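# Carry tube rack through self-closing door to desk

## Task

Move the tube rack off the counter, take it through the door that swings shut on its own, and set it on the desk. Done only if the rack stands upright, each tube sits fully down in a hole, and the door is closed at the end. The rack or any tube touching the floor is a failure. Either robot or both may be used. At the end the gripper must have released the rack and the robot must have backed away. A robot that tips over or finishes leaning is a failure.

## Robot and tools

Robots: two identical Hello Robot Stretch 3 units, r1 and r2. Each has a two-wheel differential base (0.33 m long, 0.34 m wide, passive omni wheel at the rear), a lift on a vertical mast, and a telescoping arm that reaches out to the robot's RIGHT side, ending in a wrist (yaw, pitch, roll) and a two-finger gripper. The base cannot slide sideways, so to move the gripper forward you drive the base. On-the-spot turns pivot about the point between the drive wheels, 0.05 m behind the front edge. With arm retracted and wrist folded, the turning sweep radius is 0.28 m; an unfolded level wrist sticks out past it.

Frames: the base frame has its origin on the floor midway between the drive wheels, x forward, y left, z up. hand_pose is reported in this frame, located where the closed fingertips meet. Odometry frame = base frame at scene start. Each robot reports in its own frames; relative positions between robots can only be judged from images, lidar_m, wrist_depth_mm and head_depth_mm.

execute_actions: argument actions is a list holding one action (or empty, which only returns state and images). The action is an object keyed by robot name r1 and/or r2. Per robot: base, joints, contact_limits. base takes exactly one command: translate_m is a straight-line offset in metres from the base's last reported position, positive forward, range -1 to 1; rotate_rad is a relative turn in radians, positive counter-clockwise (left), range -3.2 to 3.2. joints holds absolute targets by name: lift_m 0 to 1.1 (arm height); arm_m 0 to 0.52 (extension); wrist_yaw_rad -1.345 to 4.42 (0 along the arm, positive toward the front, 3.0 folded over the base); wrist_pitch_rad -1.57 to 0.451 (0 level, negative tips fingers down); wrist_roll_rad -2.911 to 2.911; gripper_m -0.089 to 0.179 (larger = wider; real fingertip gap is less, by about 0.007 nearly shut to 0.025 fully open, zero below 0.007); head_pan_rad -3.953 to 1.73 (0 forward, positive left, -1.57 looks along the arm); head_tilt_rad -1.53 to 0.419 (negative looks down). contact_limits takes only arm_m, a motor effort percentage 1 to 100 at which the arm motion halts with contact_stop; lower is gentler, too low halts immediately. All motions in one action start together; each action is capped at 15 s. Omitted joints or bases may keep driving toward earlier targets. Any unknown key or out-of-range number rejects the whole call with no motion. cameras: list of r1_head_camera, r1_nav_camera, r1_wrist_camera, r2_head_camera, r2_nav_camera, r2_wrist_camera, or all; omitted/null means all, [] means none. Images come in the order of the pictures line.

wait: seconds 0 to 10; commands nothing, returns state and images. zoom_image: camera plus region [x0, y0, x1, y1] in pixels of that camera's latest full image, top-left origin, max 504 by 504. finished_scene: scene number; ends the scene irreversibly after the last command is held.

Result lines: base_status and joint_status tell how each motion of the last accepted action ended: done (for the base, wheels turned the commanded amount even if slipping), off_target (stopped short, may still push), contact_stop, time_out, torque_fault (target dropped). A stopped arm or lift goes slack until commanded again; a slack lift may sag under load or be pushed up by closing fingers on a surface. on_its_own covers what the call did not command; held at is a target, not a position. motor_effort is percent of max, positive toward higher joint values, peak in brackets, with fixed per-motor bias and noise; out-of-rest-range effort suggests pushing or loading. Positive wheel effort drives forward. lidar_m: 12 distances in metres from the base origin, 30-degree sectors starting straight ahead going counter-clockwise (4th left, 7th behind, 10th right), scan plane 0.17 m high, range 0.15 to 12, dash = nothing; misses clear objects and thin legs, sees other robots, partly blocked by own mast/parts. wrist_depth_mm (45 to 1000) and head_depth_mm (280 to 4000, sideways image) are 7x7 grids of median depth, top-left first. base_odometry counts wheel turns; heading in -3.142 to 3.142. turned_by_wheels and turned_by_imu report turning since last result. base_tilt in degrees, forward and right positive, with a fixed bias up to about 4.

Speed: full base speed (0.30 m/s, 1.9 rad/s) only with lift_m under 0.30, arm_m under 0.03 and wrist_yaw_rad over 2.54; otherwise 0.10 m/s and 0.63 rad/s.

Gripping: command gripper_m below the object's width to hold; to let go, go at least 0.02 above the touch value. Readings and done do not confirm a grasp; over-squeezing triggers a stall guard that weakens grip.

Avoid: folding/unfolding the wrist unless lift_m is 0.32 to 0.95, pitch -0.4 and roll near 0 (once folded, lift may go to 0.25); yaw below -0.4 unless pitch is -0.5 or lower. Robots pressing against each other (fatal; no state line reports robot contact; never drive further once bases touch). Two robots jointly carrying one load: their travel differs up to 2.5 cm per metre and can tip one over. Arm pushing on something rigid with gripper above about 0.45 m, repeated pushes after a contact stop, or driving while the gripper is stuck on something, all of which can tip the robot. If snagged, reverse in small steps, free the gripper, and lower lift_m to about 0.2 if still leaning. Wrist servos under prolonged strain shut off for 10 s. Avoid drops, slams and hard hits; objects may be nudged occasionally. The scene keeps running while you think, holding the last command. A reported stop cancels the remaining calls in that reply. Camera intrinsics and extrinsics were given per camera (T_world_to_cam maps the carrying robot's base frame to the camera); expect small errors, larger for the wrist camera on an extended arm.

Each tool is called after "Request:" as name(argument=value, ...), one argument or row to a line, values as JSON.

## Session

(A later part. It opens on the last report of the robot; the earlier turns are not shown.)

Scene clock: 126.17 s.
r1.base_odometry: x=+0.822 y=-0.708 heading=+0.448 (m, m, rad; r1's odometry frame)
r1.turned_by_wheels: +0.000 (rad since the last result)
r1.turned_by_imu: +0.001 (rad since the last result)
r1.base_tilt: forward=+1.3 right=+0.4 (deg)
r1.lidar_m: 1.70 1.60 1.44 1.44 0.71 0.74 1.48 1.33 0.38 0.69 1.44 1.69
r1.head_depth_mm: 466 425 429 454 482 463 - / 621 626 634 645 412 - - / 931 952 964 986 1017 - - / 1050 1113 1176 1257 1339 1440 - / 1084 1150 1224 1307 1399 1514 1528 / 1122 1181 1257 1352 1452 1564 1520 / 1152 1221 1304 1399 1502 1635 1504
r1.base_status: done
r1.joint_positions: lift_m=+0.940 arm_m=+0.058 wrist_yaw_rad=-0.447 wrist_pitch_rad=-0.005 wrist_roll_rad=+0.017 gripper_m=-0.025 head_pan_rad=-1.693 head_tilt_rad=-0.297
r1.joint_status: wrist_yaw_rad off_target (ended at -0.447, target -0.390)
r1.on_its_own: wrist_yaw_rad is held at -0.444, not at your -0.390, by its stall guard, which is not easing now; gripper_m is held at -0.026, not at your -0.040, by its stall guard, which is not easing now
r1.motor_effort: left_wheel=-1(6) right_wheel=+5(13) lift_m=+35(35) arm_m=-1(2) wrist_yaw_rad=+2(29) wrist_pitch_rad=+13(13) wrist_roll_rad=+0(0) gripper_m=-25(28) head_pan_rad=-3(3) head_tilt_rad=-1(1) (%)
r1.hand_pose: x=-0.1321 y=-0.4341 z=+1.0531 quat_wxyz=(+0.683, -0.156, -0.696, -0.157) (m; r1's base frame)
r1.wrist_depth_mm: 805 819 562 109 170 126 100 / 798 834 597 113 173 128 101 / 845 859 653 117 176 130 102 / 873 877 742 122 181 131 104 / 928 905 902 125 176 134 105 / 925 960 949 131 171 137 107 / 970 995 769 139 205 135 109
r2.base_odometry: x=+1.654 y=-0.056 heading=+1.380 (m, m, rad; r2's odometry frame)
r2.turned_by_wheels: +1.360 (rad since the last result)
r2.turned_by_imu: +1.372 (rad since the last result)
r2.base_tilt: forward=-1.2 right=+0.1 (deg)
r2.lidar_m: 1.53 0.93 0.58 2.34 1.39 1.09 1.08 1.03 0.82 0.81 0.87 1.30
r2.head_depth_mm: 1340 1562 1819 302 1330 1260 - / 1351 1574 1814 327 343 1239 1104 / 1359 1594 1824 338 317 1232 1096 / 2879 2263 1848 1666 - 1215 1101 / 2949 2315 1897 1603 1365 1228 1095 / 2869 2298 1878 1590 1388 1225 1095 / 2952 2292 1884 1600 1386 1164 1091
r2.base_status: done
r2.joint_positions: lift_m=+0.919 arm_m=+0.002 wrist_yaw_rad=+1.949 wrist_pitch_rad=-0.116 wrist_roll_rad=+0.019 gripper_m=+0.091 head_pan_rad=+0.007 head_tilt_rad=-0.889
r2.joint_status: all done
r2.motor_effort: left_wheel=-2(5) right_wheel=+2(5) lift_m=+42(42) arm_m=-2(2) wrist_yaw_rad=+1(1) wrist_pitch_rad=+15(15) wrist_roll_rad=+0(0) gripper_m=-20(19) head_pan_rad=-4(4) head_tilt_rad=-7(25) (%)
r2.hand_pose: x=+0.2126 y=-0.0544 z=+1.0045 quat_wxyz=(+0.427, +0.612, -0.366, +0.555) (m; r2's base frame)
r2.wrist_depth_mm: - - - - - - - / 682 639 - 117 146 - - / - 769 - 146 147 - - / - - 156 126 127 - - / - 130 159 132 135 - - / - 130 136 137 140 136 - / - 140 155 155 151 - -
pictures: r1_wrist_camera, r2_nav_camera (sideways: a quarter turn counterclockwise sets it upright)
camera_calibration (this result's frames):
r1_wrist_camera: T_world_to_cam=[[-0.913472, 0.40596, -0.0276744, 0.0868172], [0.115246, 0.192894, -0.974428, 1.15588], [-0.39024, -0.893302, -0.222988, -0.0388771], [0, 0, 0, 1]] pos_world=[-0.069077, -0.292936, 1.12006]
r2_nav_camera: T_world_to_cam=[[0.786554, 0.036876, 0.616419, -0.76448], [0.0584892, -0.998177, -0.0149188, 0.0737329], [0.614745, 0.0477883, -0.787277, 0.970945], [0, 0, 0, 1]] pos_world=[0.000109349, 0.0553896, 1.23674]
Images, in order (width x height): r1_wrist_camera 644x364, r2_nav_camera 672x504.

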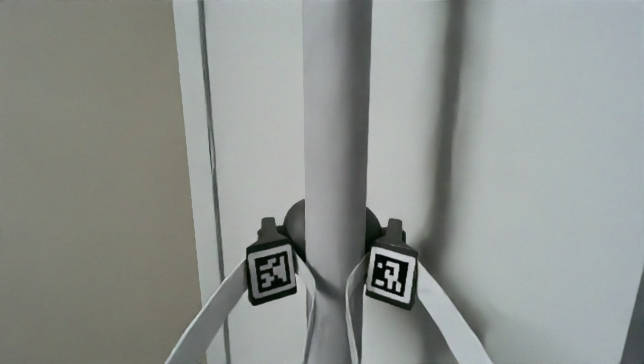

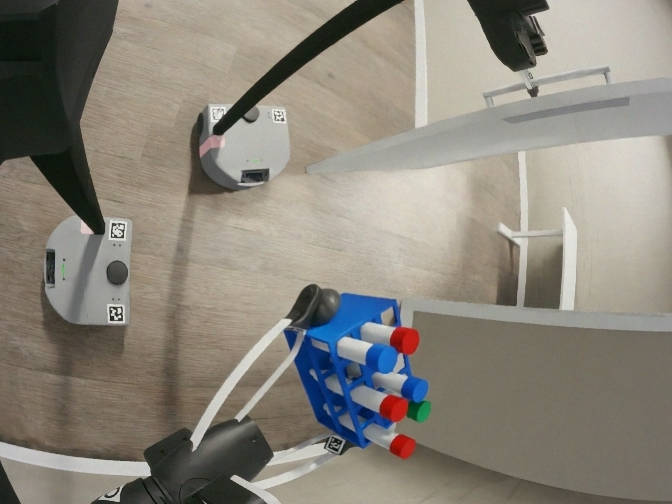

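Request:
execute_actions(
  actions=[
    {"r2":{"base":{"translate_m":0.65},"joints":{"lift_m":0.78}}},
  ],
  cameras=[],
)

Request:
execute_actions(
  actions=[
    {"r2":{"base":{"rotate_rad":0.22}}},
  ],
  cameras=[],
)

Request:
execute_actions(
  actions=[
    {"r2":{"base":{"translate_m":0.75},"joints":{"head_tilt_rad":-0.7,"head_pan_rad":-0.4}}},
  ],
  cameras=["r2_nav_camera"],
)

Scene clock: 138.20 s.
r1.base_odometry: x=+0.822 y=-0.708 heading=+0.448 (m, m, rad; r1's odometry frame)
r1.turned_by_wheels: +0.000 (rad since the last result)
r1.turned_by_imu: +0.000 (rad since the last result)
r1.base_tilt: forward=+1.4 right=+0.4 (deg)
r1.lidar_m: 1.70 1.60 1.44 1.45 1.63 1.47 0.48 1.33 0.38 0.69 1.44 1.69
r1.head_depth_mm: 466 425 430 454 482 463 - / 621 628 635 643 413 - - / 930 950 968 990 1014 - - / 1050 1112 1179 1254 1343 1445 - / 1089 1141 1224 1310 1402 1510 1515 / 1122 1190 1252 1346 1451 1575 1523 / 1145 1218 1304 1398 1499 1636 1519
r1.base_status: not commanded
r1.joint_positions: lift_m=+0.940 arm_m=+0.058 wrist_yaw_rad=-0.447 wrist_pitch_rad=-0.005 wrist_roll_rad=+0.017 gripper_m=-0.025 head_pan_rad=-1.693 head_tilt_rad=-0.297
r1.joint_status: not commanded
r1.on_its_own: wrist_yaw_rad is held at -0.444, not at your -0.390, by its stall guard, which is not easing now; gripper_m is held at -0.026, not at your -0.040, by its stall guard, which is not easing now
r1.motor_effort: left_wheel=-1(2) right_wheel=+5(4) lift_m=+35(35) arm_m=-1(1) wrist_yaw_rad=+2(2) wrist_pitch_rad=+13(13) wrist_roll_rad=+0(0) gripper_m=-25(25) head_pan_rad=-3(2) head_tilt_rad=-2(0) (%)
r1.hand_pose: x=-0.1321 y=-0.4341 z=+1.0531 quat_wxyz=(+0.683, -0.156, -0.696, -0.157) (m; r1's base frame)
r1.wrist_depth_mm: 797 798 560 109 170 125 100 / 816 826 609 113 173 127 101 / 856 834 660 117 177 130 102 / 877 881 743 122 180 132 104 / 930 947 916 126 176 135 105 / 932 967 967 131 170 137 107 / 971 992 773 141 204 135 108
r2.base_odometry: x=+1.778 y=+0.582 heading=+1.380 (m, m, rad; r2's odometry frame)
r2.turned_by_wheels: +0.000 (rad since the last result)
r2.turned_by_imu: +0.002 (rad since the last result)
r2.base_tilt: forward=-1.2 right=+0.1 (deg)
r2.lidar_m: 0.89 0.83 0.50 2.28 0.63 1.74 1.72 1.13 0.89 0.88 0.95 0.91
r2.head_depth_mm: 764 891 1064 1317 1401 1239 1141 / 770 897 1071 1335 401 1201 1139 / 813 933 1106 1344 380 1170 1101 / 2662 2306 1891 1608 445 390 1098 / 2687 2303 1886 1600 1391 1206 1097 / 2660 2304 1883 1598 1391 1225 1093 / 2725 2290 1872 1589 1385 1222 1091
r2.base_status: done
r2.joint_positions: lift_m=+0.781 arm_m=+0.002 wrist_yaw_rad=+1.949 wrist_pitch_rad=-0.115 wrist_roll_rad=+0.019 gripper_m=+0.091 head_pan_rad=+0.007 head_tilt_rad=-0.889
r2.joint_status: all done
r2.motor_effort: left_wheel=-2(2) right_wheel=+2(4) lift_m=+14(39) arm_m=-2(2) wrist_yaw_rad=+1(1) wrist_pitch_rad=+14(14) wrist_roll_rad=+0(0) gripper_m=-19(19) head_pan_rad=-3(3) head_tilt_rad=-7(6) (%)
r2.hand_pose: x=+0.2126 y=-0.0544 z=+0.8660 quat_wxyz=(+0.427, +0.612, -0.366, +0.556) (m; r2's base frame)
r2.wrist_depth_mm: 617 869 - - - 661 610 / 627 739 - 118 146 681 623 / 629 757 - 146 147 705 656 / 628 742 154 126 128 743 673 / 639 130 159 132 135 746 697 / 616 130 135 137 140 136 715 / 591 141 156 155 151 822 720
pictures: none
No camera images: the call's "cameras" was empty. Leave "cameras" out to get every camera's image.

Scene clock: 139.63 s.
r1.base_odometry: x=+0.822 y=-0.708 heading=+0.448 (m, m, rad; r1's odometry frame)
r1.turned_by_wheels: +0.000 (rad since the last result)
r1.turned_by_imu: +0.000 (rad since the last result)
r1.base_tilt: forward=+1.4 right=+0.4 (deg)
r1.lidar_m: 1.70 1.60 1.44 1.44 1.63 1.47 0.49 1.33 0.39 0.69 1.45 1.69
r1.head_depth_mm: 466 425 429 455 482 462 - / 620 628 634 643 413 - - / 929 949 969 989 1013 - - / 1054 1114 1177 1253 1341 1448 - / 1087 1145 1221 1304 1397 1506 1510 / 1115 1184 1260 1347 1449 1576 1514 / 1151 1220 1305 1400 1505 1636 1514
r1.base_status: not commanded
r1.joint_positions: lift_m=+0.940 arm_m=+0.058 wrist_yaw_rad=-0.447 wrist_pitch_rad=-0.005 wrist_roll_rad=+0.017 gripper_m=-0.025 head_pan_rad=-1.693 head_tilt_rad=-0.297
r1.joint_status: not commanded
r1.on_its_own: wrist_yaw_rad is held at -0.444, not at your -0.390, by its stall guard, which is not easing now; gripper_m is held at -0.026, not at your -0.040, by its stall guard, which is not easing now
r1.motor_effort: left_wheel=-1(1) right_wheel=+4(4) lift_m=+35(35) arm_m=-1(1) wrist_yaw_rad=+2(2) wrist_pitch_rad=+13(12) wrist_roll_rad=+0(0) gripper_m=-26(25) head_pan_rad=-2(2) head_tilt_rad=+0(1) (%)
r1.hand_pose: x=-0.1321 y=-0.4341 z=+1.0531 quat_wxyz=(+0.683, -0.156, -0.696, -0.157) (m; r1's base frame)
r1.wrist_depth_mm: 810 808 559 109 170 125 100 / 810 810 608 112 172 128 101 / 850 867 665 117 176 129 102 / 882 894 728 122 181 132 104 / 914 930 916 125 176 134 105 / 923 949 957 131 169 137 107 / 954 952 778 139 205 134 108
r2.base_odometry: x=+1.778 y=+0.582 heading=+1.600 (m, m, rad; r2's odometry frame)
r2.turned_by_wheels: +0.220 (rad since the last result)
r2.turned_by_imu: +0.222 (rad since the last result)
r2.base_tilt: forward=-1.1 right=+0.1 (deg)
r2.lidar_m: 2.68 0.61 0.50 0.62 1.93 1.73 1.59 0.98 0.88 0.88 1.00 0.89
r2.head_depth_mm: 2530 883 1002 1225 1390 1243 1142 / 2660 2343 1861 1348 401 1196 1140 / 2717 2321 1913 1610 380 1172 1099 / 2745 2334 1902 1607 444 390 1101 / 2805 2309 1889 1603 1391 1203 1100 / 2843 2307 1882 1597 1391 1226 1097 / 2907 2294 1778 1529 1358 1218 1094
r2.base_status: done
r2.joint_positions: lift_m=+0.781 arm_m=+0.002 wrist_yaw_rad=+1.949 wrist_pitch_rad=-0.115 wrist_roll_rad=+0.019 gripper_m=+0.091 head_pan_rad=+0.007 head_tilt_rad=-0.889
r2.joint_status: not commanded
r2.motor_effort: left_wheel=-2(4) right_wheel=+2(4) lift_m=+14(15) arm_m=-2(2) wrist_yaw_rad=+1(1) wrist_pitch_rad=+14(15) wrist_roll_rad=+0(0) gripper_m=-19(20) head_pan_rad=-3(4) head_tilt_rad=-6(6) (%)
r2.hand_pose: x=+0.2126 y=-0.0544 z=+0.8660 quat_wxyz=(+0.427, +0.612, -0.366, +0.556) (m; r2's base frame)
r2.wrist_depth_mm: 492 645 917 - - - 578 / 501 569 933 118 146 - 593 / 507 571 954 146 147 - 617 / 515 578 154 126 127 - 628 / 517 130 161 132 135 - 647 / 512 130 136 137 140 136 663 / 499 140 156 155 151 - 656
pictures: none
No camera images: the call's "cameras" was empty. Leave "cameras" out to get every camera's image.

Scene clock: 148.50 s.
r1.base_odometry: x=+0.822 y=-0.708 heading=+0.448 (m, m, rad; r1's odometry frame)
r1.turned_by_wheels: +0.000 (rad since the last result)
r1.turned_by_imu: +0.000 (rad since the last result)
r1.base_tilt: forward=+1.4 right=+0.4 (deg)
r1.lidar_m: 1.70 1.60 1.44 1.45 1.63 1.47 1.48 1.33 0.38 0.69 1.44 1.69
r1.head_depth_mm: 466 426 428 455 482 463 - / 619 626 634 641 413 - - / 933 948 964 990 1009 - - / 1053 1113 1174 1259 1347 1435 - / 1088 1148 1216 1301 1410 1504 1526 / 1117 1188 1255 1350 1450 1568 1513 / 1149 1220 1303 1397 1505 1640 1515
r1.base_status: not commanded
r1.joint_positions: lift_m=+0.940 arm_m=+0.058 wrist_yaw_rad=-0.447 wrist_pitch_rad=-0.005 wrist_roll_rad=+0.017 gripper_m=-0.025 head_pan_rad=-1.693 head_tilt_rad=-0.297
r1.joint_status: not commanded
r1.on_its_own: wrist_yaw_rad is held at -0.444, not at your -0.390, by its stall guard, which is not easing now; gripper_m is held at -0.026, not at your -0.040, by its stall guard, which is not easing now
r1.motor_effort: left_wheel=-1(1) right_wheel=+4(4) lift_m=+35(35) arm_m=-2(1) wrist_yaw_rad=+2(2) wrist_pitch_rad=+13(13) wrist_roll_rad=+0(0) gripper_m=-26(25) head_pan_rad=-2(3) head_tilt_rad=+0(2) (%)
r1.hand_pose: x=-0.1321 y=-0.4341 z=+1.0531 quat_wxyz=(+0.683, -0.156, -0.696, -0.157) (m; r1's base frame)
r1.wrist_depth_mm: 772 814 553 109 169 125 100 / 817 832 613 113 173 128 101 / 846 844 662 117 178 130 102 / 875 890 729 122 182 132 104 / 904 926 919 126 175 134 105 / 944 977 978 131 170 136 106 / 985 962 793 140 206 135 108
r2.base_odometry: x=+1.756 y=+1.331 heading=+1.600 (m, m, rad; r2's odometry frame)
r2.turned_by_wheels: +0.000 (rad since the last result)
r2.turned_by_imu: +0.002 (rad since the last result)
r2.base_tilt: forward=-1.2 right=+0.1 (deg)
r2.lidar_m: 1.93 0.67 0.47 0.45 0.46 0.61 2.03 1.25 1.12 0.33 0.33 1.98
r2.head_depth_mm: 2038 1779 2410 1947 1587 1337 673 / 2029 1769 2305 1929 1581 1339 1159 / 2017 1763 2448 1927 1583 1365 1153 / 1987 1738 2424 1921 1580 403 1111 / 1970 1737 2383 1922 1567 359 379 / 1942 1720 2355 1913 1567 1326 326 / 1926 1721 2279 1917 1567 1326 1124
r2.base_status: done
r2.joint_positions: lift_m=+0.781 arm_m=+0.002 wrist_yaw_rad=+1.949 wrist_pitch_rad=-0.115 wrist_roll_rad=+0.019 gripper_m=+0.091 head_pan_rad=-0.393 head_tilt_rad=-0.705
r2.joint_status: all done
r2.motor_effort: left_wheel=-2(1) right_wheel=+2(4) lift_m=+15(14) arm_m=-2(2) wrist_yaw_rad=+1(1) wrist_pitch_rad=+14(14) wrist_roll_rad=+0(0) gripper_m=-19(20) head_pan_rad=-3(28) head_tilt_rad=+2(22) (%)
r2.hand_pose: x=+0.2126 y=-0.0544 z=+0.8660 quat_wxyz=(+0.427, +0.612, -0.366, +0.556) (m; r2's base frame)
r2.wrist_depth_mm: 525 - - - - - - / 536 - - 118 146 - - / 550 - - 146 147 - - / 547 - 155 126 127 - - / 559 129 159 133 135 - - / 575 129 135 137 140 136 - / 523 140 156 155 150 - -
pictures: r2_nav_camera (sideways: a quarter turn counterclockwise sets it upright)
camera_calibration (this result's frames):
r2_nav_camera: T_world_to_cam=[[0.622379, -0.223976, 0.749986, -0.937532], [-0.33301, -0.942909, -0.00523988, 0.0635226], [0.708342, -0.246492, -0.661433, 0.806713], [0, 0, 0, 1]] pos_world=[0.0332258, 0.0487598, 1.23706]
Images, in order (width x height): r2_nav_camera 672x504.

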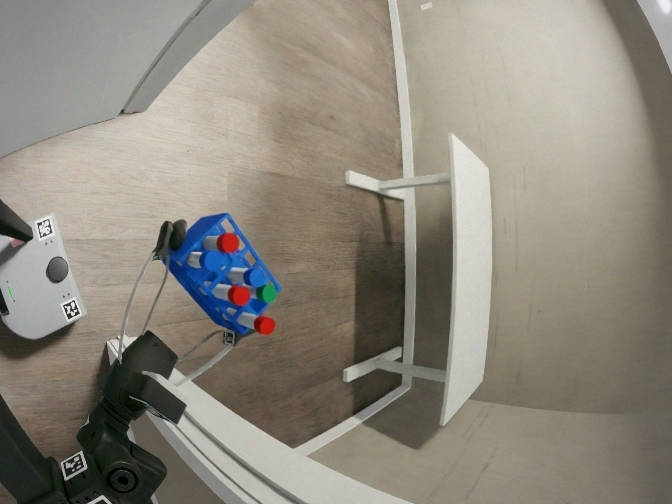

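Request:
execute_actions(
  actions=[
    {"r1":{"base":{"translate_m":-0.13},"joints":{"wrist_yaw_rad":-0.396}},"r2":{"base":{"translate_m":0.4}}},
  ],
  cameras=[],
)

Request:
execute_actions(
  actions=[
    {"r1":{"base":{"translate_m":-0.09},"joints":{"arm_m":0.072}},"r2":{"base":{"translate_m":0.18}}},
  ],
  cameras=[],
)

Request:
execute_actions(
  actions=[
    {"r1":{"base":{"translate_m":-0.08},"joints":{"arm_m":0.095}},"r2":{"base":{"translate_m":0.18}}},
  ],
  cameras=[],
)

Request:
execute_actions(
  actions=[
    {"r1":{"base":{"translate_m":-0.095},"joints":{"arm_m":0.137}},"r2":{"base":{"translate_m":0.18}}},
  ],
  cameras=["r1_wrist_camera","r2_head_camera"],
)

Scene clock: 160.93 s.
r1.base_odometry: x=+0.705 y=-0.764 heading=+0.448 (m, m, rad; r1's odometry frame)
r1.turned_by_wheels: +0.000 (rad since the last result)
r1.turned_by_imu: -0.001 (rad since the last result)
r1.base_tilt: forward=+1.4 right=+0.4 (deg)
r1.lidar_m: 1.83 1.65 1.48 1.49 1.49 1.34 1.35 1.26 0.39 0.57 1.39 1.81
r1.head_depth_mm: 403 382 421 432 441 451 - / 492 498 366 391 418 - - / 629 651 676 701 736 - - / 878 924 971 1029 1088 1283 - / 1044 1099 1161 1244 1329 1443 1511 / 1074 1140 1210 1295 1387 1502 1526 / 1107 1176 1255 1341 1454 1570 1510
r1.base_status: done
r1.joint_positions: lift_m=+0.940 arm_m=+0.058 wrist_yaw_rad=-0.386 wrist_pitch_rad=-0.004 wrist_roll_rad=+0.017 gripper_m=-0.025 head_pan_rad=-1.693 head_tilt_rad=-0.297
r1.joint_status: all done
r1.on_its_own: gripper_m is held at -0.026, not at your -0.040, by its stall guard, which is not easing now
r1.motor_effort: left_wheel=+0(7) right_wheel=+1(6) lift_m=+35(35) arm_m=-2(4) wrist_yaw_rad=-7(17) wrist_pitch_rad=+12(14) wrist_roll_rad=+0(0) gripper_m=-25(25) head_pan_rad=-3(3) head_tilt_rad=-1(2) (%)
r1.hand_pose: x=-0.1179 y=-0.4404 z=+1.0531 quat_wxyz=(+0.688, -0.135, -0.700, -0.136) (m; r1's base frame)
r1.wrist_depth_mm: 781 780 411 106 163 125 101 / 800 831 448 110 167 127 103 / 832 858 470 114 171 130 104 / 856 883 512 119 175 132 106 / 858 916 613 122 170 135 107 / 947 952 850 126 167 137 110 / 974 984 564 235 197 136 115
r2.base_odometry: x=+1.745 y=+1.731 heading=+1.599 (m, m, rad; r2's odometry frame)
r2.turned_by_wheels: +0.000 (rad since the last result)
r2.turned_by_imu: +0.002 (rad since the last result)
r2.base_tilt: forward=-1.2 right=+0.0 (deg)
r2.lidar_m: 1.53 2.35 2.40 0.46 0.46 0.56 2.26 0.46 0.41 1.26 1.51 1.95
r2.head_depth_mm: 1709 1566 2176 1894 1595 1336 1161 / 1690 1559 2211 1937 1584 1338 1160 / 1671 1548 2178 1926 1583 1365 1153 / 1659 1544 2156 1925 1575 403 1113 / 1642 1538 2116 1923 1568 359 379 / 1624 1529 2100 1913 1573 1330 327 / 1605 1517 1612 1843 1564 1322 1123
r2.base_status: done
r2.joint_positions: lift_m=+0.781 arm_m=+0.002 wrist_yaw_rad=+1.949 wrist_pitch_rad=-0.115 wrist_roll_rad=+0.019 gripper_m=+0.091 head_pan_rad=-0.393 head_tilt_rad=-0.704
r2.joint_status: not commanded
r2.motor_effort: left_wheel=-2(2) right_wheel=+2(4) lift_m=+15(15) arm_m=-2(2) wrist_yaw_rad=+1(1) wrist_pitch_rad=+14(15) wrist_roll_rad=+0(0) gripper_m=-19(20) head_pan_rad=-3(3) head_tilt_rad=+3(3) (%)
r2.hand_pose: x=+0.2126 y=-0.0544 z=+0.8660 quat_wxyz=(+0.427, +0.612, -0.366, +0.556) (m; r2's base frame)
r2.wrist_depth_mm: - - - - - - - / - - - 118 146 - - / - - - 146 147 - - / - - 154 127 127 - 926 / - 130 159 132 135 - - / - 130 135 137 140 136 - / - 141 155 155 150 - -
pictures: none
No camera images: the call's "cameras" was empty. Leave "cameras" out to get every camera's image.

Scene clock: 164.17 s.
r1.base_odometry: x=+0.624 y=-0.803 heading=+0.448 (m, m, rad; r1's odometry frame)
r1.turned_by_wheels: +0.000 (rad since the last result)
r1.turned_by_imu: +0.000 (rad since the last result)
r1.base_tilt: forward=+1.4 right=+0.4 (deg)
r1.lidar_m: 1.91 1.68 1.51 1.52 1.41 1.26 1.26 1.24 0.42 0.55 1.35 1.89
r1.head_depth_mm: 397 383 419 432 447 457 468 / 464 459 380 407 429 - - / 559 582 608 634 666 - - / 704 742 783 831 892 1007 - / 946 1022 1106 1181 1287 1369 1435 / 1039 1105 1176 1261 1360 1469 1515 / 1076 1142 1226 1308 1409 1529 1522
r1.base_status: done
r1.joint_positions: lift_m=+0.940 arm_m=+0.072 wrist_yaw_rad=-0.380 wrist_pitch_rad=-0.004 wrist_roll_rad=+0.017 gripper_m=-0.025 head_pan_rad=-1.693 head_tilt_rad=-0.297
r1.joint_status: all done
r1.on_its_own: gripper_m is held at -0.026, not at your -0.040, by its stall guard, which is not easing now
r1.motor_effort: left_wheel=+1(9) right_wheel=-1(10) lift_m=+35(35) arm_m=-2(8) wrist_yaw_rad=-11(26) wrist_pitch_rad=+12(13) wrist_roll_rad=+0(0) gripper_m=-25(28) head_pan_rad=-3(3) head_tilt_rad=-1(2) (%)
r1.hand_pose: x=-0.1165 y=-0.4551 z=+1.0532 quat_wxyz=(+0.688, -0.133, -0.700, -0.134) (m; r1's base frame)
r1.wrist_depth_mm: 759 722 326 106 160 127 105 / 761 769 350 110 164 129 107 / 802 775 375 114 169 132 109 / 836 807 390 119 174 135 113 / 880 841 448 122 170 138 118 / 895 922 542 128 167 141 123 / 946 935 431 226 194 142 128
r2.base_odometry: x=+1.740 y=+1.911 heading=+1.599 (m, m, rad; r2's odometry frame)
r2.turned_by_wheels: +0.000 (rad since the last result)
r2.turned_by_imu: +0.001 (rad since the last result)
r2.base_tilt: forward=-1.2 right=+0.1 (deg)
r2.lidar_m: 1.35 2.15 2.45 0.47 0.49 0.57 0.96 0.52 0.53 1.32 1.58 1.78
r2.head_depth_mm: 1554 1567 1213 1941 1583 1345 1161 / 1541 1557 1204 1929 1584 1335 1160 / 1529 1554 1196 1924 1586 1368 1156 / 1509 1536 1193 1928 1584 404 1113 / 1498 1531 1188 1916 1571 359 379 / 1476 1522 1188 1850 1577 1325 326 / 1464 1520 1181 1848 1566 1324 1121
r2.base_status: done
r2.joint_positions: lift_m=+0.781 arm_m=+0.002 wrist_yaw_rad=+1.949 wrist_pitch_rad=-0.115 wrist_roll_rad=+0.019 gripper_m=+0.091 head_pan_rad=-0.393 head_tilt_rad=-0.704
r2.joint_status: not commanded
r2.motor_effort: left_wheel=-2(2) right_wheel=+1(4) lift_m=+14(14) arm_m=-2(2) wrist_yaw_rad=+1(1) wrist_pitch_rad=+15(15) wrist_roll_rad=+0(0) gripper_m=-20(19) head_pan_rad=-3(3) head_tilt_rad=+3(3) (%)
r2.hand_pose: x=+0.2126 y=-0.0544 z=+0.8660 quat_wxyz=(+0.427, +0.612, -0.366, +0.556) (m; r2's base frame)
r2.wrist_depth_mm: - - - - - - - / - - - 118 146 - - / - - - 146 146 - - / - - 155 126 127 930 836 / - 130 160 132 135 - - / - 129 136 137 139 136 - / - 141 156 155 151 - -
pictures: none
No camera images: the call's "cameras" was empty. Leave "cameras" out to get every camera's image.

Scene clock: 167.40 s.
r1.base_odometry: x=+0.552 y=-0.838 heading=+0.448 (m, m, rad; r1's odometry frame)
r1.turned_by_wheels: +0.000 (rad since the last result)
r1.turned_by_imu: +0.000 (rad since the last result)
r1.base_tilt: forward=+1.4 right=+0.3 (deg)
r1.lidar_m: 1.98 1.71 1.54 1.54 1.32 1.18 1.19 1.22 0.45 0.55 1.32 1.97
r1.head_depth_mm: 402 404 429 445 464 - 503 / 459 457 404 476 500 - - / 531 555 582 611 637 - - / 634 668 706 751 818 - - / 791 841 905 977 1064 1159 1304 / 1004 1065 1141 1227 1319 1426 1480 / 1051 1118 1188 1272 1372 1480 1521
r1.base_status: done
r1.joint_positions: lift_m=+0.940 arm_m=+0.095 wrist_yaw_rad=-0.381 wrist_pitch_rad=-0.004 wrist_roll_rad=+0.017 gripper_m=-0.025 head_pan_rad=-1.693 head_tilt_rad=-0.297
r1.joint_status: all done
r1.on_its_own: gripper_m is held at -0.026, not at your -0.040, by its stall guard, which is not easing now
r1.motor_effort: left_wheel=+2(9) right_wheel=-2(7) lift_m=+35(35) arm_m=-1(6) wrist_yaw_rad=-11(22) wrist_pitch_rad=+12(13) wrist_roll_rad=+0(0) gripper_m=-25(28) head_pan_rad=-3(2) head_tilt_rad=-1(3) (%)
r1.hand_pose: x=-0.1167 y=-0.4779 z=+1.0533 quat_wxyz=(+0.688, -0.133, -0.700, -0.134) (m; r1's base frame)
r1.wrist_depth_mm: 694 460 282 106 159 130 111 / 717 498 298 110 163 133 115 / 741 550 315 114 168 136 120 / 793 606 330 119 173 139 125 / 811 664 368 122 171 143 132 / 821 748 419 127 170 146 855 / 871 867 363 219 193 146 913
r2.base_odometry: x=+1.735 y=+2.091 heading=+1.599 (m, m, rad; r2's odometry frame)
r2.turned_by_wheels: +0.000 (rad since the last result)
r2.turned_by_imu: +0.001 (rad since the last result)
r2.base_tilt: forward=-1.2 right=+0.1 (deg)
r2.lidar_m: 1.17 1.95 2.40 0.75 0.60 0.62 0.94 0.66 0.95 1.37 1.49 1.61
r2.head_depth_mm: 1404 1505 1112 1881 1584 1337 1160 / 1393 1490 1106 1886 1586 1337 1159 / 1373 1473 1101 1871 1577 1369 1157 / 1365 1458 1098 1863 1579 403 1112 / 1342 1448 1095 1856 1563 359 379 / 1336 1443 1092 1530 1563 1327 324 / 1317 1439 1084 1806 1566 1329 1123
r2.base_status: done
r2.joint_positions: lift_m=+0.781 arm_m=+0.002 wrist_yaw_rad=+1.949 wrist_pitch_rad=-0.115 wrist_roll_rad=+0.019 gripper_m=+0.091 head_pan_rad=-0.393 head_tilt_rad=-0.704
r2.joint_status: not commanded
r2.motor_effort: left_wheel=-2(2) right_wheel=+1(6) lift_m=+14(14) arm_m=-2(2) wrist_yaw_rad=+1(1) wrist_pitch_rad=+15(15) wrist_roll_rad=+0(0) gripper_m=-19(20) head_pan_rad=-3(3) head_tilt_rad=+3(2) (%)
r2.hand_pose: x=+0.2126 y=-0.0544 z=+0.8660 quat_wxyz=(+0.427, +0.612, -0.366, +0.556) (m; r2's base frame)
r2.wrist_depth_mm: - - - - - - - / - - - 116 146 - - / - - - 147 146 - - / - - 154 126 128 857 860 / - 130 160 131 135 642 634 / - 129 136 137 140 135 - / - 140 155 154 151 - -
pictures: none
No camera images: the call's "cameras" was empty. Leave "cameras" out to get every camera's image.

Scene clock: 170.63 s.
r1.base_odometry: x=+0.466 y=-0.879 heading=+0.448 (m, m, rad; r1's odometry frame)
r1.turned_by_wheels: +0.000 (rad since the last result)
r1.turned_by_imu: -0.003 (rad since the last result)
r1.base_tilt: forward=+1.4 right=+0.4 (deg)
r1.lidar_m: 2.07 1.75 1.57 1.58 1.22 1.09 1.10 1.18 0.50 0.57 1.28 2.06
r1.head_depth_mm: 425 441 458 477 491 - 568 / 471 477 489 519 541 - - / 529 555 583 614 636 - - / 604 637 675 718 779 - - / 704 748 802 862 934 1013 1134 / 841 909 988 1085 1197 1331 1427 / 1005 1069 1149 1231 1328 1445 1497
r1.base_status: done
r1.joint_positions: lift_m=+0.940 arm_m=+0.137 wrist_yaw_rad=-0.387 wrist_pitch_rad=-0.004 wrist_roll_rad=+0.017 gripper_m=-0.025 head_pan_rad=-1.693 head_tilt_rad=-0.297
r1.joint_status: all done
r1.on_its_own: gripper_m is held at -0.026, not at your -0.040, by its stall guard, which is not easing now
r1.motor_effort: left_wheel=+1(11) right_wheel=-1(10) lift_m=+35(35) arm_m=+0(8) wrist_yaw_rad=-6(30) wrist_pitch_rad=+12(13) wrist_roll_rad=+0(0) gripper_m=-25(29) head_pan_rad=-2(3) head_tilt_rad=-2(1) (%)
r1.hand_pose: x=-0.1181 y=-0.5192 z=+1.0533 quat_wxyz=(+0.688, -0.136, -0.700, -0.136) (m; r1's base frame)
r1.wrist_depth_mm: 509 331 244 106 158 135 125 / 535 353 254 110 163 139 670 / 616 377 265 114 168 142 698 / 667 405 281 118 174 147 726 / 713 433 303 122 172 149 748 / 743 479 343 126 174 153 815 / 774 524 310 214 194 156 841
r2.base_odometry: x=+1.730 y=+2.271 heading=+1.599 (m, m, rad; r2's odometry frame)
r2.turned_by_wheels: +0.000 (rad since the last result)
r2.turned_by_imu: +0.001 (rad since the last result)
r2.base_tilt: forward=-1.2 right=+0.1 (deg)
r2.lidar_m: 0.99 1.74 2.34 1.06 0.65 0.66 0.96 0.82 1.34 1.43 1.41 1.44
r2.head_depth_mm: 1253 1398 1113 919 1581 1344 1157 / 1240 1386 1108 916 1585 1335 1158 / 1227 1355 1102 883 1585 1365 1153 / 1217 1351 1096 881 1573 404 1110 / 1204 1328 1094 877 1573 359 379 / 1189 1315 1089 875 1490 1289 326 / 1177 1309 1082 871 1564 1326 1129
r2.base_status: done
r2.joint_positions: lift_m=+0.781 arm_m=+0.002 wrist_yaw_rad=+1.949 wrist_pitch_rad=-0.115 wrist_roll_rad=+0.019 gripper_m=+0.091 head_pan_rad=-0.393 head_tilt_rad=-0.704
r2.joint_status: not commanded
r2.motor_effort: left_wheel=-2(1) right_wheel=+2(5) lift_m=+14(14) arm_m=-2(2) wrist_yaw_rad=+1(1) wrist_pitch_rad=+14(15) wrist_roll_rad=+0(0) gripper_m=-19(20) head_pan_rad=-3(3) head_tilt_rad=+2(2) (%)
r2.hand_pose: x=+0.2126 y=-0.0544 z=+0.8660 quat_wxyz=(+0.427, +0.612, -0.366, +0.556) (m; r2's base frame)
r2.wrist_depth_mm: - - - - - - 973 / - - - 117 144 - - / - - - 145 146 - - / - - 155 126 127 870 841 / - 130 160 132 135 513 552 / - 129 135 137 140 136 470 / - 141 155 155 151 - -
pictures: r1_wrist_camera, r2_head_camera (sideways: a quarter turn clockwise sets it upright)
camera_calibration (this result's frames):
r1_wrist_camera: T_world_to_cam=[[-0.936052, 0.350775, -0.027643, 0.102747], [0.10319, 0.198557, -0.974642, 1.17266], [-0.336391, -0.915168, -0.222056, -0.115327], [0, 0, 0, 1]] pos_world=[-0.0636247, -0.374425, 1.12016]
r2_head_camera: T_world_to_cam=[[-0.590433, 0.25098, -0.767071, 1.021], [0.399414, 0.91674, -0.00748807, 0.00583617], [0.701325, -0.3108, -0.641519, 0.786025], [0, 0, 0, 1]] pos_world=[0.0492433, -0.0173048, 1.28747]
Images, in order (width x height): r1_wrist_camera 644x364, r2_head_camera 896x504.

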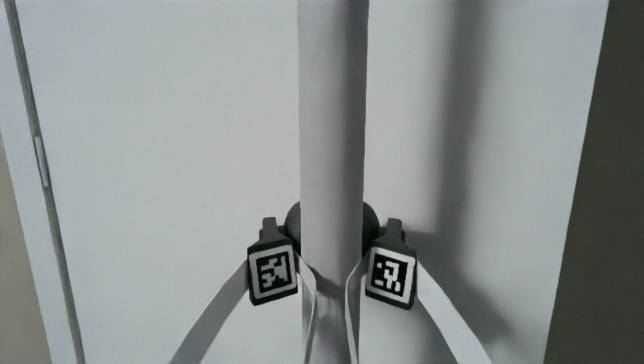

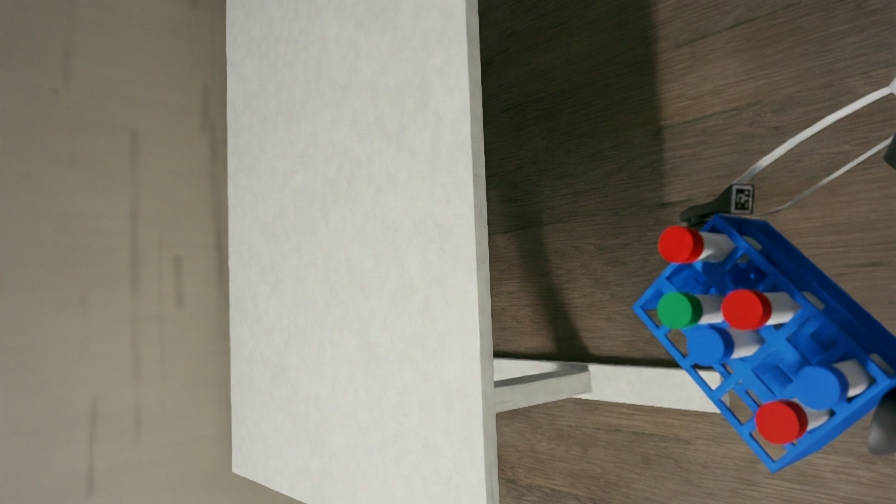

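Request:
execute_actions(
  actions=[
    {"r1":{"base":{"translate_m":-0.107},"joints":{"arm_m":0.198}},"r2":{"base":{"rotate_rad":1.1},"joints":{"wrist_yaw_rad":0,"arm_m":0.15}}},
  ],
  cameras=[],
)

Request:
execute_actions(
  actions=[
    {"r1":{"base":{"translate_m":-0.084},"joints":{"arm_m":0.265}},"r2":{"joints":{"arm_m":0.33,"lift_m":0.73}}},
  ],
  cameras=[],
)

Request:
execute_actions(
  actions=[
    {"r1":{"base":{"translate_m":-0.072},"joints":{"arm_m":0.343}},"r2":{"joints":{"arm_m":0.49,"lift_m":0.70,"wrist_pitch_rad":-0.11}}},
  ],
  cameras=["r1_wrist_camera","r2_wrist_camera"],
)

Scene clock: 176.87 s.
r1.base_odometry: x=+0.370 y=-0.925 heading=+0.448 (m, m, rad; r1's odometry frame)
r1.turned_by_wheels: +0.000 (rad since the last result)
r1.turned_by_imu: +0.000 (rad since the last result)
r1.base_tilt: forward=+1.4 right=+0.3 (deg)
r1.lidar_m: 2.17 1.79 1.60 1.61 1.11 0.99 1.00 1.14 0.57 0.61 1.21 2.17
r1.head_depth_mm: 464 483 508 546 1679 - 1266 / 502 517 549 578 - 639 684 / 549 577 607 639 - - 781 / 607 641 677 721 - - 896 / 677 721 768 824 887 972 1044 / 762 818 885 955 1043 1150 1272 / 876 950 1044 1146 1251 1367 1461
r1.base_status: done
r1.joint_positions: lift_m=+0.940 arm_m=+0.198 wrist_yaw_rad=-0.378 wrist_pitch_rad=-0.003 wrist_roll_rad=+0.017 gripper_m=-0.025 head_pan_rad=-1.693 head_tilt_rad=-0.297
r1.joint_status: all done
r1.on_its_own: gripper_m is held at -0.026, not at your -0.040, by its stall guard, which is not easing now
r1.motor_effort: left_wheel=+3(9) right_wheel=-4(12) lift_m=+35(35) arm_m=+0(7) wrist_yaw_rad=-12(27) wrist_pitch_rad=+12(12) wrist_roll_rad=+0(0) gripper_m=-26(29) head_pan_rad=-2(3) head_tilt_rad=-1(2) (%)
r1.hand_pose: x=-0.1160 y=-0.5811 z=+1.0535 quat_wxyz=(+0.689, -0.133, -0.700, -0.133) (m; r1's base frame)
r1.wrist_depth_mm: 337 266 219 106 160 141 557 / 357 281 227 110 164 144 580 / 381 297 239 114 170 148 607 / 413 315 249 119 175 153 639 / 458 323 265 121 175 160 644 / 490 350 287 126 178 166 691 / 536 385 275 211 196 172 714
r2.base_odometry: x=+1.730 y=+2.271 heading=+2.699 (m, m, rad; r2's odometry frame)
r2.turned_by_wheels: +1.100 (rad since the last result)
r2.turned_by_imu: +1.110 (rad since the last result)
r2.base_tilt: forward=-1.2 right=+0.1 (deg)
r2.lidar_m: 2.34 0.99 0.65 0.71 0.91 0.82 1.43 1.44 1.40 1.44 1.00 1.80
r2.head_depth_mm: 1538 1669 1813 1885 1587 1341 1160 / 1711 1875 2063 1928 1585 1338 1157 / 1924 2128 2293 1940 1585 1333 1154 / 2212 2477 2469 1920 1578 1326 1151 / 2237 2513 2455 1916 1577 1334 1149 / 2112 2348 2459 1914 1571 1328 1149 / 1990 2220 2362 1909 1565 1325 1146
r2.base_status: done
r2.joint_positions: lift_m=+0.781 arm_m=+0.150 wrist_yaw_rad=+0.002 wrist_pitch_rad=-0.115 wrist_roll_rad=+0.019 gripper_m=+0.091 head_pan_rad=-0.393 head_tilt_rad=-0.704
r2.joint_status: all done
r2.motor_effort: left_wheel=-1(4) right_wheel=+1(4) lift_m=+14(14) arm_m=+2(1) wrist_yaw_rad=-2(4) wrist_pitch_rad=+15(15) wrist_roll_rad=+0(0) gripper_m=-20(20) head_pan_rad=-4(3) head_tilt_rad=+2(3) (%)
r2.hand_pose: x=-0.0210 y=-0.5465 z=+0.8660 quat_wxyz=(+0.700, +0.041, -0.712, -0.041) (m; r2's base frame)
r2.wrist_depth_mm: 862 905 954 983 - - - / 891 902 962 117 146 - - / 924 941 - 147 146 - - / 970 790 154 126 128 851 849 / 569 130 159 132 135 520 556 / 417 130 134 137 140 136 406 / 345 141 155 155 150 333 354
pictures: none
No camera images: the call's "cameras" was empty. Leave "cameras" out to get every camera's image.

Scene clock: 179.43 s.
r1.base_odometry: x=+0.294 y=-0.961 heading=+0.449 (m, m, rad; r1's odometry frame)
r1.turned_by_wheels: +0.000 (rad since the last result)
r1.turned_by_imu: +0.000 (rad since the last result)
r1.base_tilt: forward=+1.4 right=+0.3 (deg)
r1.lidar_m: 2.25 1.82 1.63 1.64 1.03 0.92 0.92 1.11 0.65 0.67 1.11 2.24
r1.head_depth_mm: 526 563 917 971 993 - 1175 / 549 574 606 632 - 728 794 / 591 614 632 660 - 800 838 / 636 670 709 759 - 879 934 / 689 732 782 835 902 972 1059 / 754 805 863 932 1015 1107 1211 / 828 891 970 1057 1160 1277 1401
r1.base_status: done
r1.joint_positions: lift_m=+0.940 arm_m=+0.265 wrist_yaw_rad=-0.377 wrist_pitch_rad=-0.001 wrist_roll_rad=+0.017 gripper_m=-0.025 head_pan_rad=-1.693 head_tilt_rad=-0.297
r1.joint_status: all done
r1.on_its_own: gripper_m is held at -0.026, not at your -0.040, by its stall guard, which is not easing now
r1.motor_effort: left_wheel=+4(3) right_wheel=-5(9) lift_m=+35(35) arm_m=+0(4) wrist_yaw_rad=-12(13) wrist_pitch_rad=+11(12) wrist_roll_rad=+1(0) gripper_m=-25(26) head_pan_rad=-2(2) head_tilt_rad=-2(1) (%)
r1.hand_pose: x=-0.1158 y=-0.6482 z=+1.0539 quat_wxyz=(+0.689, -0.133, -0.700, -0.132) (m; r1's base frame)
r1.wrist_depth_mm: 263 230 202 107 162 149 477 / 281 240 209 110 167 154 487 / 293 252 219 114 172 160 511 / 312 267 227 118 178 166 534 / 331 277 240 121 181 173 540 / 353 293 254 129 186 567 554 / 380 312 256 210 200 597 619
r2.base_odometry: x=+1.730 y=+2.271 heading=+2.699 (m, m, rad; r2's odometry frame)
r2.turned_by_wheels: +0.000 (rad since the last result)
r2.turned_by_imu: +0.001 (rad since the last result)
r2.base_tilt: forward=-1.3 right=+0.0 (deg)
r2.lidar_m: 2.34 0.99 0.65 0.71 0.85 0.82 1.42 1.44 1.41 1.44 1.00 1.80
r2.head_depth_mm: 1543 1677 1810 1890 1588 1342 1158 / 1714 1872 2071 1931 1585 1336 1158 / 1926 2127 2301 1934 1580 1340 1156 / 2210 2473 2458 1922 1579 1338 1152 / 2232 2518 2462 1918 1569 1332 1151 / 2105 2364 2455 1906 1569 1327 1151 / 1989 2213 2363 1905 1561 1324 1147
r2.base_status: not commanded
r2.joint_positions: lift_m=+0.731 arm_m=+0.330 wrist_yaw_rad=+0.001 wrist_pitch_rad=-0.115 wrist_roll_rad=+0.019 gripper_m=+0.091 head_pan_rad=-0.393 head_tilt_rad=-0.704
r2.joint_status: all done
r2.motor_effort: left_wheel=-2(1) right_wheel=+1(1) lift_m=+15(15) arm_m=+2(0) wrist_yaw_rad=-1(2) wrist_pitch_rad=+14(15) wrist_roll_rad=+0(0) gripper_m=-19(20) head_pan_rad=-4(4) head_tilt_rad=+3(2) (%)
r2.hand_pose: x=-0.0213 y=-0.7265 z=+0.8160 quat_wxyz=(+0.700, +0.041, -0.712, -0.041) (m; r2's base frame)
r2.wrist_depth_mm: 721 740 771 805 862 897 956 / 752 776 800 117 145 950 977 / 773 784 831 146 146 955 - / 783 622 154 127 128 672 661 / 440 130 159 132 135 400 427 / 326 130 135 137 140 136 318 / 268 141 155 155 150 243 253
pictures: none
No camera images: the call's "cameras" was empty. Leave "cameras" out to get every camera's image.

Scene clock: 181.87 s.
r1.base_odometry: x=+0.229 y=-0.993 heading=+0.449 (m, m, rad; r1's odometry frame)
r1.turned_by_wheels: +0.000 (rad since the last result)
r1.turned_by_imu: +0.000 (rad since the last result)
r1.base_tilt: forward=+1.4 right=+0.4 (deg)
r1.lidar_m: 2.32 1.84 1.66 1.53 0.95 0.85 0.85 1.03 0.73 0.74 1.09 2.23
r1.head_depth_mm: 787 832 876 928 967 - 1151 / 613 646 679 720 - 852 1151 / 646 673 695 731 810 867 933 / 684 722 767 805 - 934 1011 / 725 770 820 875 942 1018 1105 / 774 823 882 951 1025 1114 1224 / 830 888 955 1031 1123 1231 1359
r1.base_status: done
r1.joint_positions: lift_m=+0.940 arm_m=+0.343 wrist_yaw_rad=-0.379 wrist_pitch_rad=+0.000 wrist_roll_rad=+0.017 gripper_m=-0.025 head_pan_rad=-1.693 head_tilt_rad=-0.297
r1.joint_status: all done
r1.on_its_own: gripper_m is held at -0.026, not at your -0.040, by its stall guard, which is not easing now
r1.motor_effort: left_wheel=+1(7) right_wheel=-2(9) lift_m=+35(35) arm_m=+1(5) wrist_yaw_rad=-12(16) wrist_pitch_rad=+11(12) wrist_roll_rad=+0(0) gripper_m=-26(27) head_pan_rad=-2(2) head_tilt_rad=-2(2) (%)
r1.hand_pose: x=-0.1162 y=-0.7259 z=+1.0541 quat_wxyz=(+0.689, -0.134, -0.700, -0.132) (m; r1's base frame)
r1.wrist_depth_mm: 222 204 189 107 165 159 386 / 231 212 198 111 171 164 402 / 243 223 206 114 175 404 411 / 251 233 212 119 182 419 423 / 266 243 222 122 185 446 442 / 283 252 234 127 190 457 470 / 298 268 240 209 204 483 486
r2.base_odometry: x=+1.730 y=+2.271 heading=+2.699 (m, m, rad; r2's odometry frame)
r2.turned_by_wheels: +0.000 (rad since the last result)
r2.turned_by_imu: +0.000 (rad since the last result)
r2.base_tilt: forward=-1.2 right=+0.1 (deg)
r2.lidar_m: 2.34 0.99 0.65 0.71 0.78 0.82 1.43 1.44 1.41 1.44 0.99 1.80
r2.head_depth_mm: 1535 1668 1817 1871 1584 1334 1160 / 1714 1862 2069 1934 1583 1336 1157 / 1926 2135 2292 1928 1579 1331 1155 / 2199 2474 2476 1920 1580 1326 1154 / 2244 2503 2463 1924 1568 1329 1149 / 2107 2363 2456 1922 1565 1324 1147 / 1986 2220 2362 1910 1566 1322 1143
r2.base_status: not commanded
r2.joint_positions: lift_m=+0.701 arm_m=+0.490 wrist_yaw_rad=+0.001 wrist_pitch_rad=-0.137 wrist_roll_rad=+0.019 gripper_m=+0.091 head_pan_rad=-0.393 head_tilt_rad=-0.704
r2.joint_status: all done
r2.motor_effort: left_wheel=-1(1) right_wheel=+1(1) lift_m=+15(14) arm_m=+3(0) wrist_yaw_rad=+0(1) wrist_pitch_rad=+11(12) wrist_roll_rad=+0(0) gripper_m=-19(19) head_pan_rad=-2(3) head_tilt_rad=+2(2) (%)
r2.hand_pose: x=-0.0213 y=-0.8852 z=+0.7804 quat_wxyz=(+0.699, +0.049, -0.712, -0.049) (m; r2's base frame)
r2.wrist_depth_mm: 583 607 642 665 700 734 769 / 624 619 660 117 146 773 793 / 645 644 697 146 147 793 838 / 516 427 154 127 127 496 495 / 340 130 160 132 134 313 334 / 269 130 136 137 140 136 249 / - 140 155 154 150 193 201
pictures: r1_wrist_camera, r2_wrist_camera
camera_calibration (this result's frames):
r1_wrist_camera: T_world_to_cam=[[-0.938862, 0.343189, -0.0275614, 0.171122], [0.100465, 0.196513, -0.975341, 1.21324], [-0.32931, -0.918479, -0.218977, -0.308543], [0, 0, 0, 1]] pos_world=[-0.0628347, -0.580535, 1.12048]
r2_wrist_camera: T_world_to_cam=[[-0.998942, 0.0407994, -0.021241, 0.0256996], [0.0311727, 0.260914, -0.964859, 1.028], [-0.0338236, -0.964499, -0.26191, -0.480475], [0, 0, 0, 1]] pos_world=[-0.0226246, -0.732687, 0.866582]
Images, in order (width x height): r1_wrist_camera 644x364, r2_wrist_camera 644x364.

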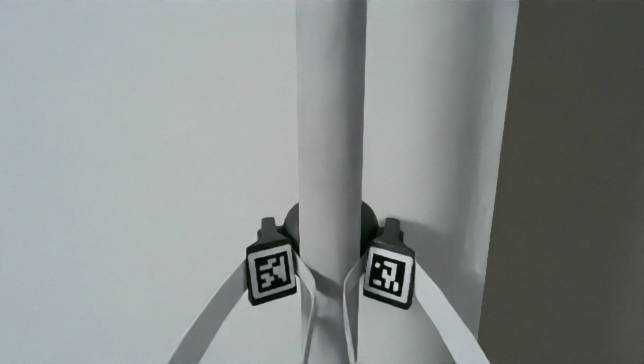

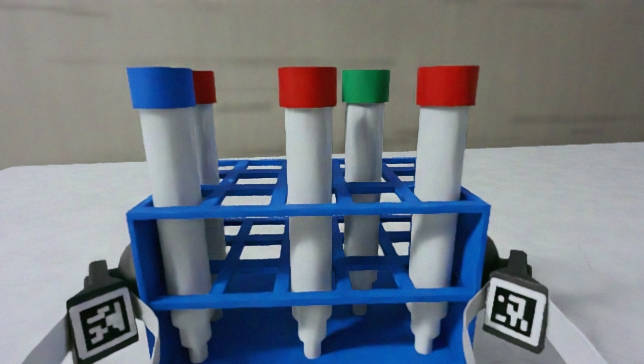

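Touch at about 0.675 again.

Request:
execute_actions(
  actions=[
    {"r1":{"base":{"translate_m":-0.062},"joints":{"arm_m":0.431}},"r2":{"joints":{"lift_m":0.68}}},
  ],
  cameras=[],
)

Request:
execute_actions(
  actions=[
    {"r1":{"base":{"translate_m":-0.048},"joints":{"arm_m":0.52}},"r2":{"joints":{"lift_m":0.67}}},
  ],
  cameras=[],
)

Scene clock: 186.37 s.
r1.base_odometry: x=+0.173 y=-1.020 heading=+0.449 (m, m, rad; r1's odometry frame)
r1.turned_by_wheels: +0.000 (rad since the last result)
r1.turned_by_imu: +0.000 (rad since the last result)
r1.base_tilt: forward=+1.4 right=+0.4 (deg)
r1.lidar_m: 2.37 1.87 1.67 1.42 0.89 0.79 0.79 0.95 0.94 0.83 1.10 2.19
r1.head_depth_mm: 771 815 859 909 951 - 1118 / 698 745 852 909 - 1075 1143 / 714 747 784 - 902 964 1037 / 743 789 831 - 960 1020 1105 / 779 824 875 933 1004 1080 1175 / 815 862 925 987 1062 1155 1255 / 856 909 972 1048 1139 1234 1347
r1.base_status: done
r1.joint_positions: lift_m=+0.940 arm_m=+0.431 wrist_yaw_rad=-0.381 wrist_pitch_rad=+0.000 wrist_roll_rad=+0.017 gripper_m=-0.025 head_pan_rad=-1.693 head_tilt_rad=-0.297
r1.joint_status: all done
r1.on_its_own: gripper_m is held at -0.026, not at your -0.040, by its stall guard, which is not easing now
r1.motor_effort: left_wheel=+2(11) right_wheel=-2(16) lift_m=+35(35) arm_m=+2(3) wrist_yaw_rad=-10(27) wrist_pitch_rad=+10(11) wrist_roll_rad=+0(0) gripper_m=-25(27) head_pan_rad=-2(2) head_tilt_rad=-1(1) (%)
r1.hand_pose: x=-0.1168 y=-0.8137 z=+1.0543 quat_wxyz=(+0.689, -0.135, -0.700, -0.133) (m; r1's base frame)
r1.wrist_depth_mm: 193 187 180 106 170 273 284 / 200 194 188 111 174 292 298 / 208 201 193 114 180 300 304 / 218 210 202 119 187 313 319 / 227 219 212 122 192 325 333 / 237 228 219 127 199 341 344 / 247 236 226 213 210 357 363
r2.base_odometry: x=+1.730 y=+2.271 heading=+2.699 (m, m, rad; r2's odometry frame)
r2.turned_by_wheels: +0.000 (rad since the last result)
r2.turned_by_imu: +0.001 (rad since the last result)
r2.base_tilt: forward=-1.2 right=+0.1 (deg)
r2.lidar_m: 2.34 0.98 0.65 0.70 0.73 0.82 1.43 1.44 1.41 1.44 0.99 1.80
r2.head_depth_mm: 1540 1666 1813 1878 1581 1341 1159 / 1715 1867 2063 1938 1584 1338 1157 / 1933 2146 2292 1932 1583 1335 1157 / 2214 2469 2477 1925 1574 1333 1154 / 2240 2491 2439 1917 1572 1330 1151 / 2112 2352 2453 1918 1568 1331 1152 / 1988 2205 2365 1903 1562 1324 1148
r2.base_status: not commanded
r2.joint_positions: lift_m=+0.681 arm_m=+0.490 wrist_yaw_rad=+0.001 wrist_pitch_rad=-0.137 wrist_roll_rad=+0.019 gripper_m=+0.091 head_pan_rad=-0.393 head_tilt_rad=-0.704
r2.joint_status: all done
r2.motor_effort: left_wheel=-1(1) right_wheel=+2(1) lift_m=+14(16) arm_m=+3(2) wrist_yaw_rad=-1(1) wrist_pitch_rad=+11(11) wrist_roll_rad=+0(0) gripper_m=-19(20) head_pan_rad=-3(3) head_tilt_rad=+2(3) (%)
r2.hand_pose: x=-0.0213 y=-0.8852 z=+0.7604 quat_wxyz=(+0.699, +0.049, -0.712, -0.049) (m; r2's base frame)
r2.wrist_depth_mm: 584 615 636 658 699 720 765 / 605 619 666 117 145 756 805 / 632 646 679 146 146 774 823 / 447 368 153 126 128 428 429 / 293 130 159 132 135 271 289 / 220 130 135 137 140 136 216 / - 141 155 156 151 167 174
pictures: none
No camera images: the call's "cameras" was empty. Leave "cameras" out to get every camera's image.

Scene clock: 188.23 s.
r1.base_odometry: x=+0.130 y=-1.041 heading=+0.449 (m, m, rad; r1's odometry frame)
r1.turned_by_wheels: +0.000 (rad since the last result)
r1.turned_by_imu: +0.000 (rad since the last result)
r1.base_tilt: forward=+1.4 right=+0.4 (deg)
r1.lidar_m: 2.42 1.89 1.69 1.34 0.83 0.75 0.75 0.90 0.93 0.93 1.13 2.15
r1.head_depth_mm: 761 806 849 897 932 - 1107 / 771 813 864 904 - 1055 1126 / 788 828 873 928 1005 1067 1154 / 811 857 905 - 1042 1116 1204 / 836 885 942 1004 1078 1154 1254 / 861 914 969 1044 1119 1207 1319 / 885 941 1003 1080 1165 1262 1378
r1.base_status: done
r1.joint_positions: lift_m=+0.940 arm_m=+0.520 wrist_yaw_rad=-0.380 wrist_pitch_rad=+0.002 wrist_roll_rad=+0.017 gripper_m=-0.025 head_pan_rad=-1.693 head_tilt_rad=-0.297
r1.joint_status: all done
r1.on_its_own: gripper_m is held at -0.026, not at your -0.040, by its stall guard, which is not easing now
r1.motor_effort: left_wheel=+2(15) right_wheel=-3(19) lift_m=+35(35) arm_m=+2(4) wrist_yaw_rad=-10(33) wrist_pitch_rad=+9(11) wrist_roll_rad=+0(1) gripper_m=-25(27) head_pan_rad=-2(2) head_tilt_rad=-2(1) (%)
r1.hand_pose: x=-0.1166 y=-0.9027 z=+1.0546 quat_wxyz=(+0.689, -0.135, -0.700, -0.132) (m; r1's base frame)
r1.wrist_depth_mm: 174 175 173 106 174 178 190 / 179 180 180 110 180 184 198 / 186 186 186 114 187 192 206 / 193 192 193 119 192 197 213 / 198 200 199 121 200 206 221 / 208 209 208 127 212 213 228 / 219 216 215 213 217 222 240
r2.base_odometry: x=+1.730 y=+2.271 heading=+2.699 (m, m, rad; r2's odometry frame)
r2.turned_by_wheels: +0.000 (rad since the last result)
r2.turned_by_imu: +0.000 (rad since the last result)
r2.base_tilt: forward=-1.2 right=+0.1 (deg)
r2.lidar_m: 2.34 0.99 0.65 0.67 0.68 0.82 1.43 1.44 1.41 1.44 0.99 1.80
r2.head_depth_mm: 1539 1670 1820 1874 1587 1343 1154 / 1714 1872 2066 1944 1585 1335 1158 / 1931 2136 2300 1935 1578 1334 1156 / 2207 2475 2485 1929 1569 1335 1157 / 2232 2498 2455 1919 1575 1332 1152 / 2124 2351 2449 1917 1569 1327 1154 / 1995 2211 2349 1886 1567 1323 1147
r2.base_status: not commanded
r2.joint_positions: lift_m=+0.671 arm_m=+0.490 wrist_yaw_rad=+0.001 wrist_pitch_rad=-0.126 wrist_roll_rad=+0.019 gripper_m=+0.091 head_pan_rad=-0.393 head_tilt_rad=-0.704
r2.joint_status: all done
r2.motor_effort: left_wheel=-2(1) right_wheel=+1(2) lift_m=+13(13) arm_m=+2(2) wrist_yaw_rad=-1(0) wrist_pitch_rad=+6(11) wrist_roll_rad=+0(0) gripper_m=-20(20) head_pan_rad=-4(4) head_tilt_rad=+3(3) (%)
r2.hand_pose: x=-0.0213 y=-0.8859 z=+0.7534 quat_wxyz=(+0.699, +0.045, -0.712, -0.045) (m; r2's base frame)
r2.wrist_depth_mm: 592 619 639 675 698 732 771 / 611 617 663 117 145 771 815 / 638 646 678 146 146 775 820 / 435 397 150 125 127 419 417 / 286 130 160 131 137 260 275 / 217 130 137 137 140 136 206 / - 150 155 155 150 158 164
pictures: none
No camera images: the call's "cameras" was empty. Leave "cameras" out to get every camera's image.


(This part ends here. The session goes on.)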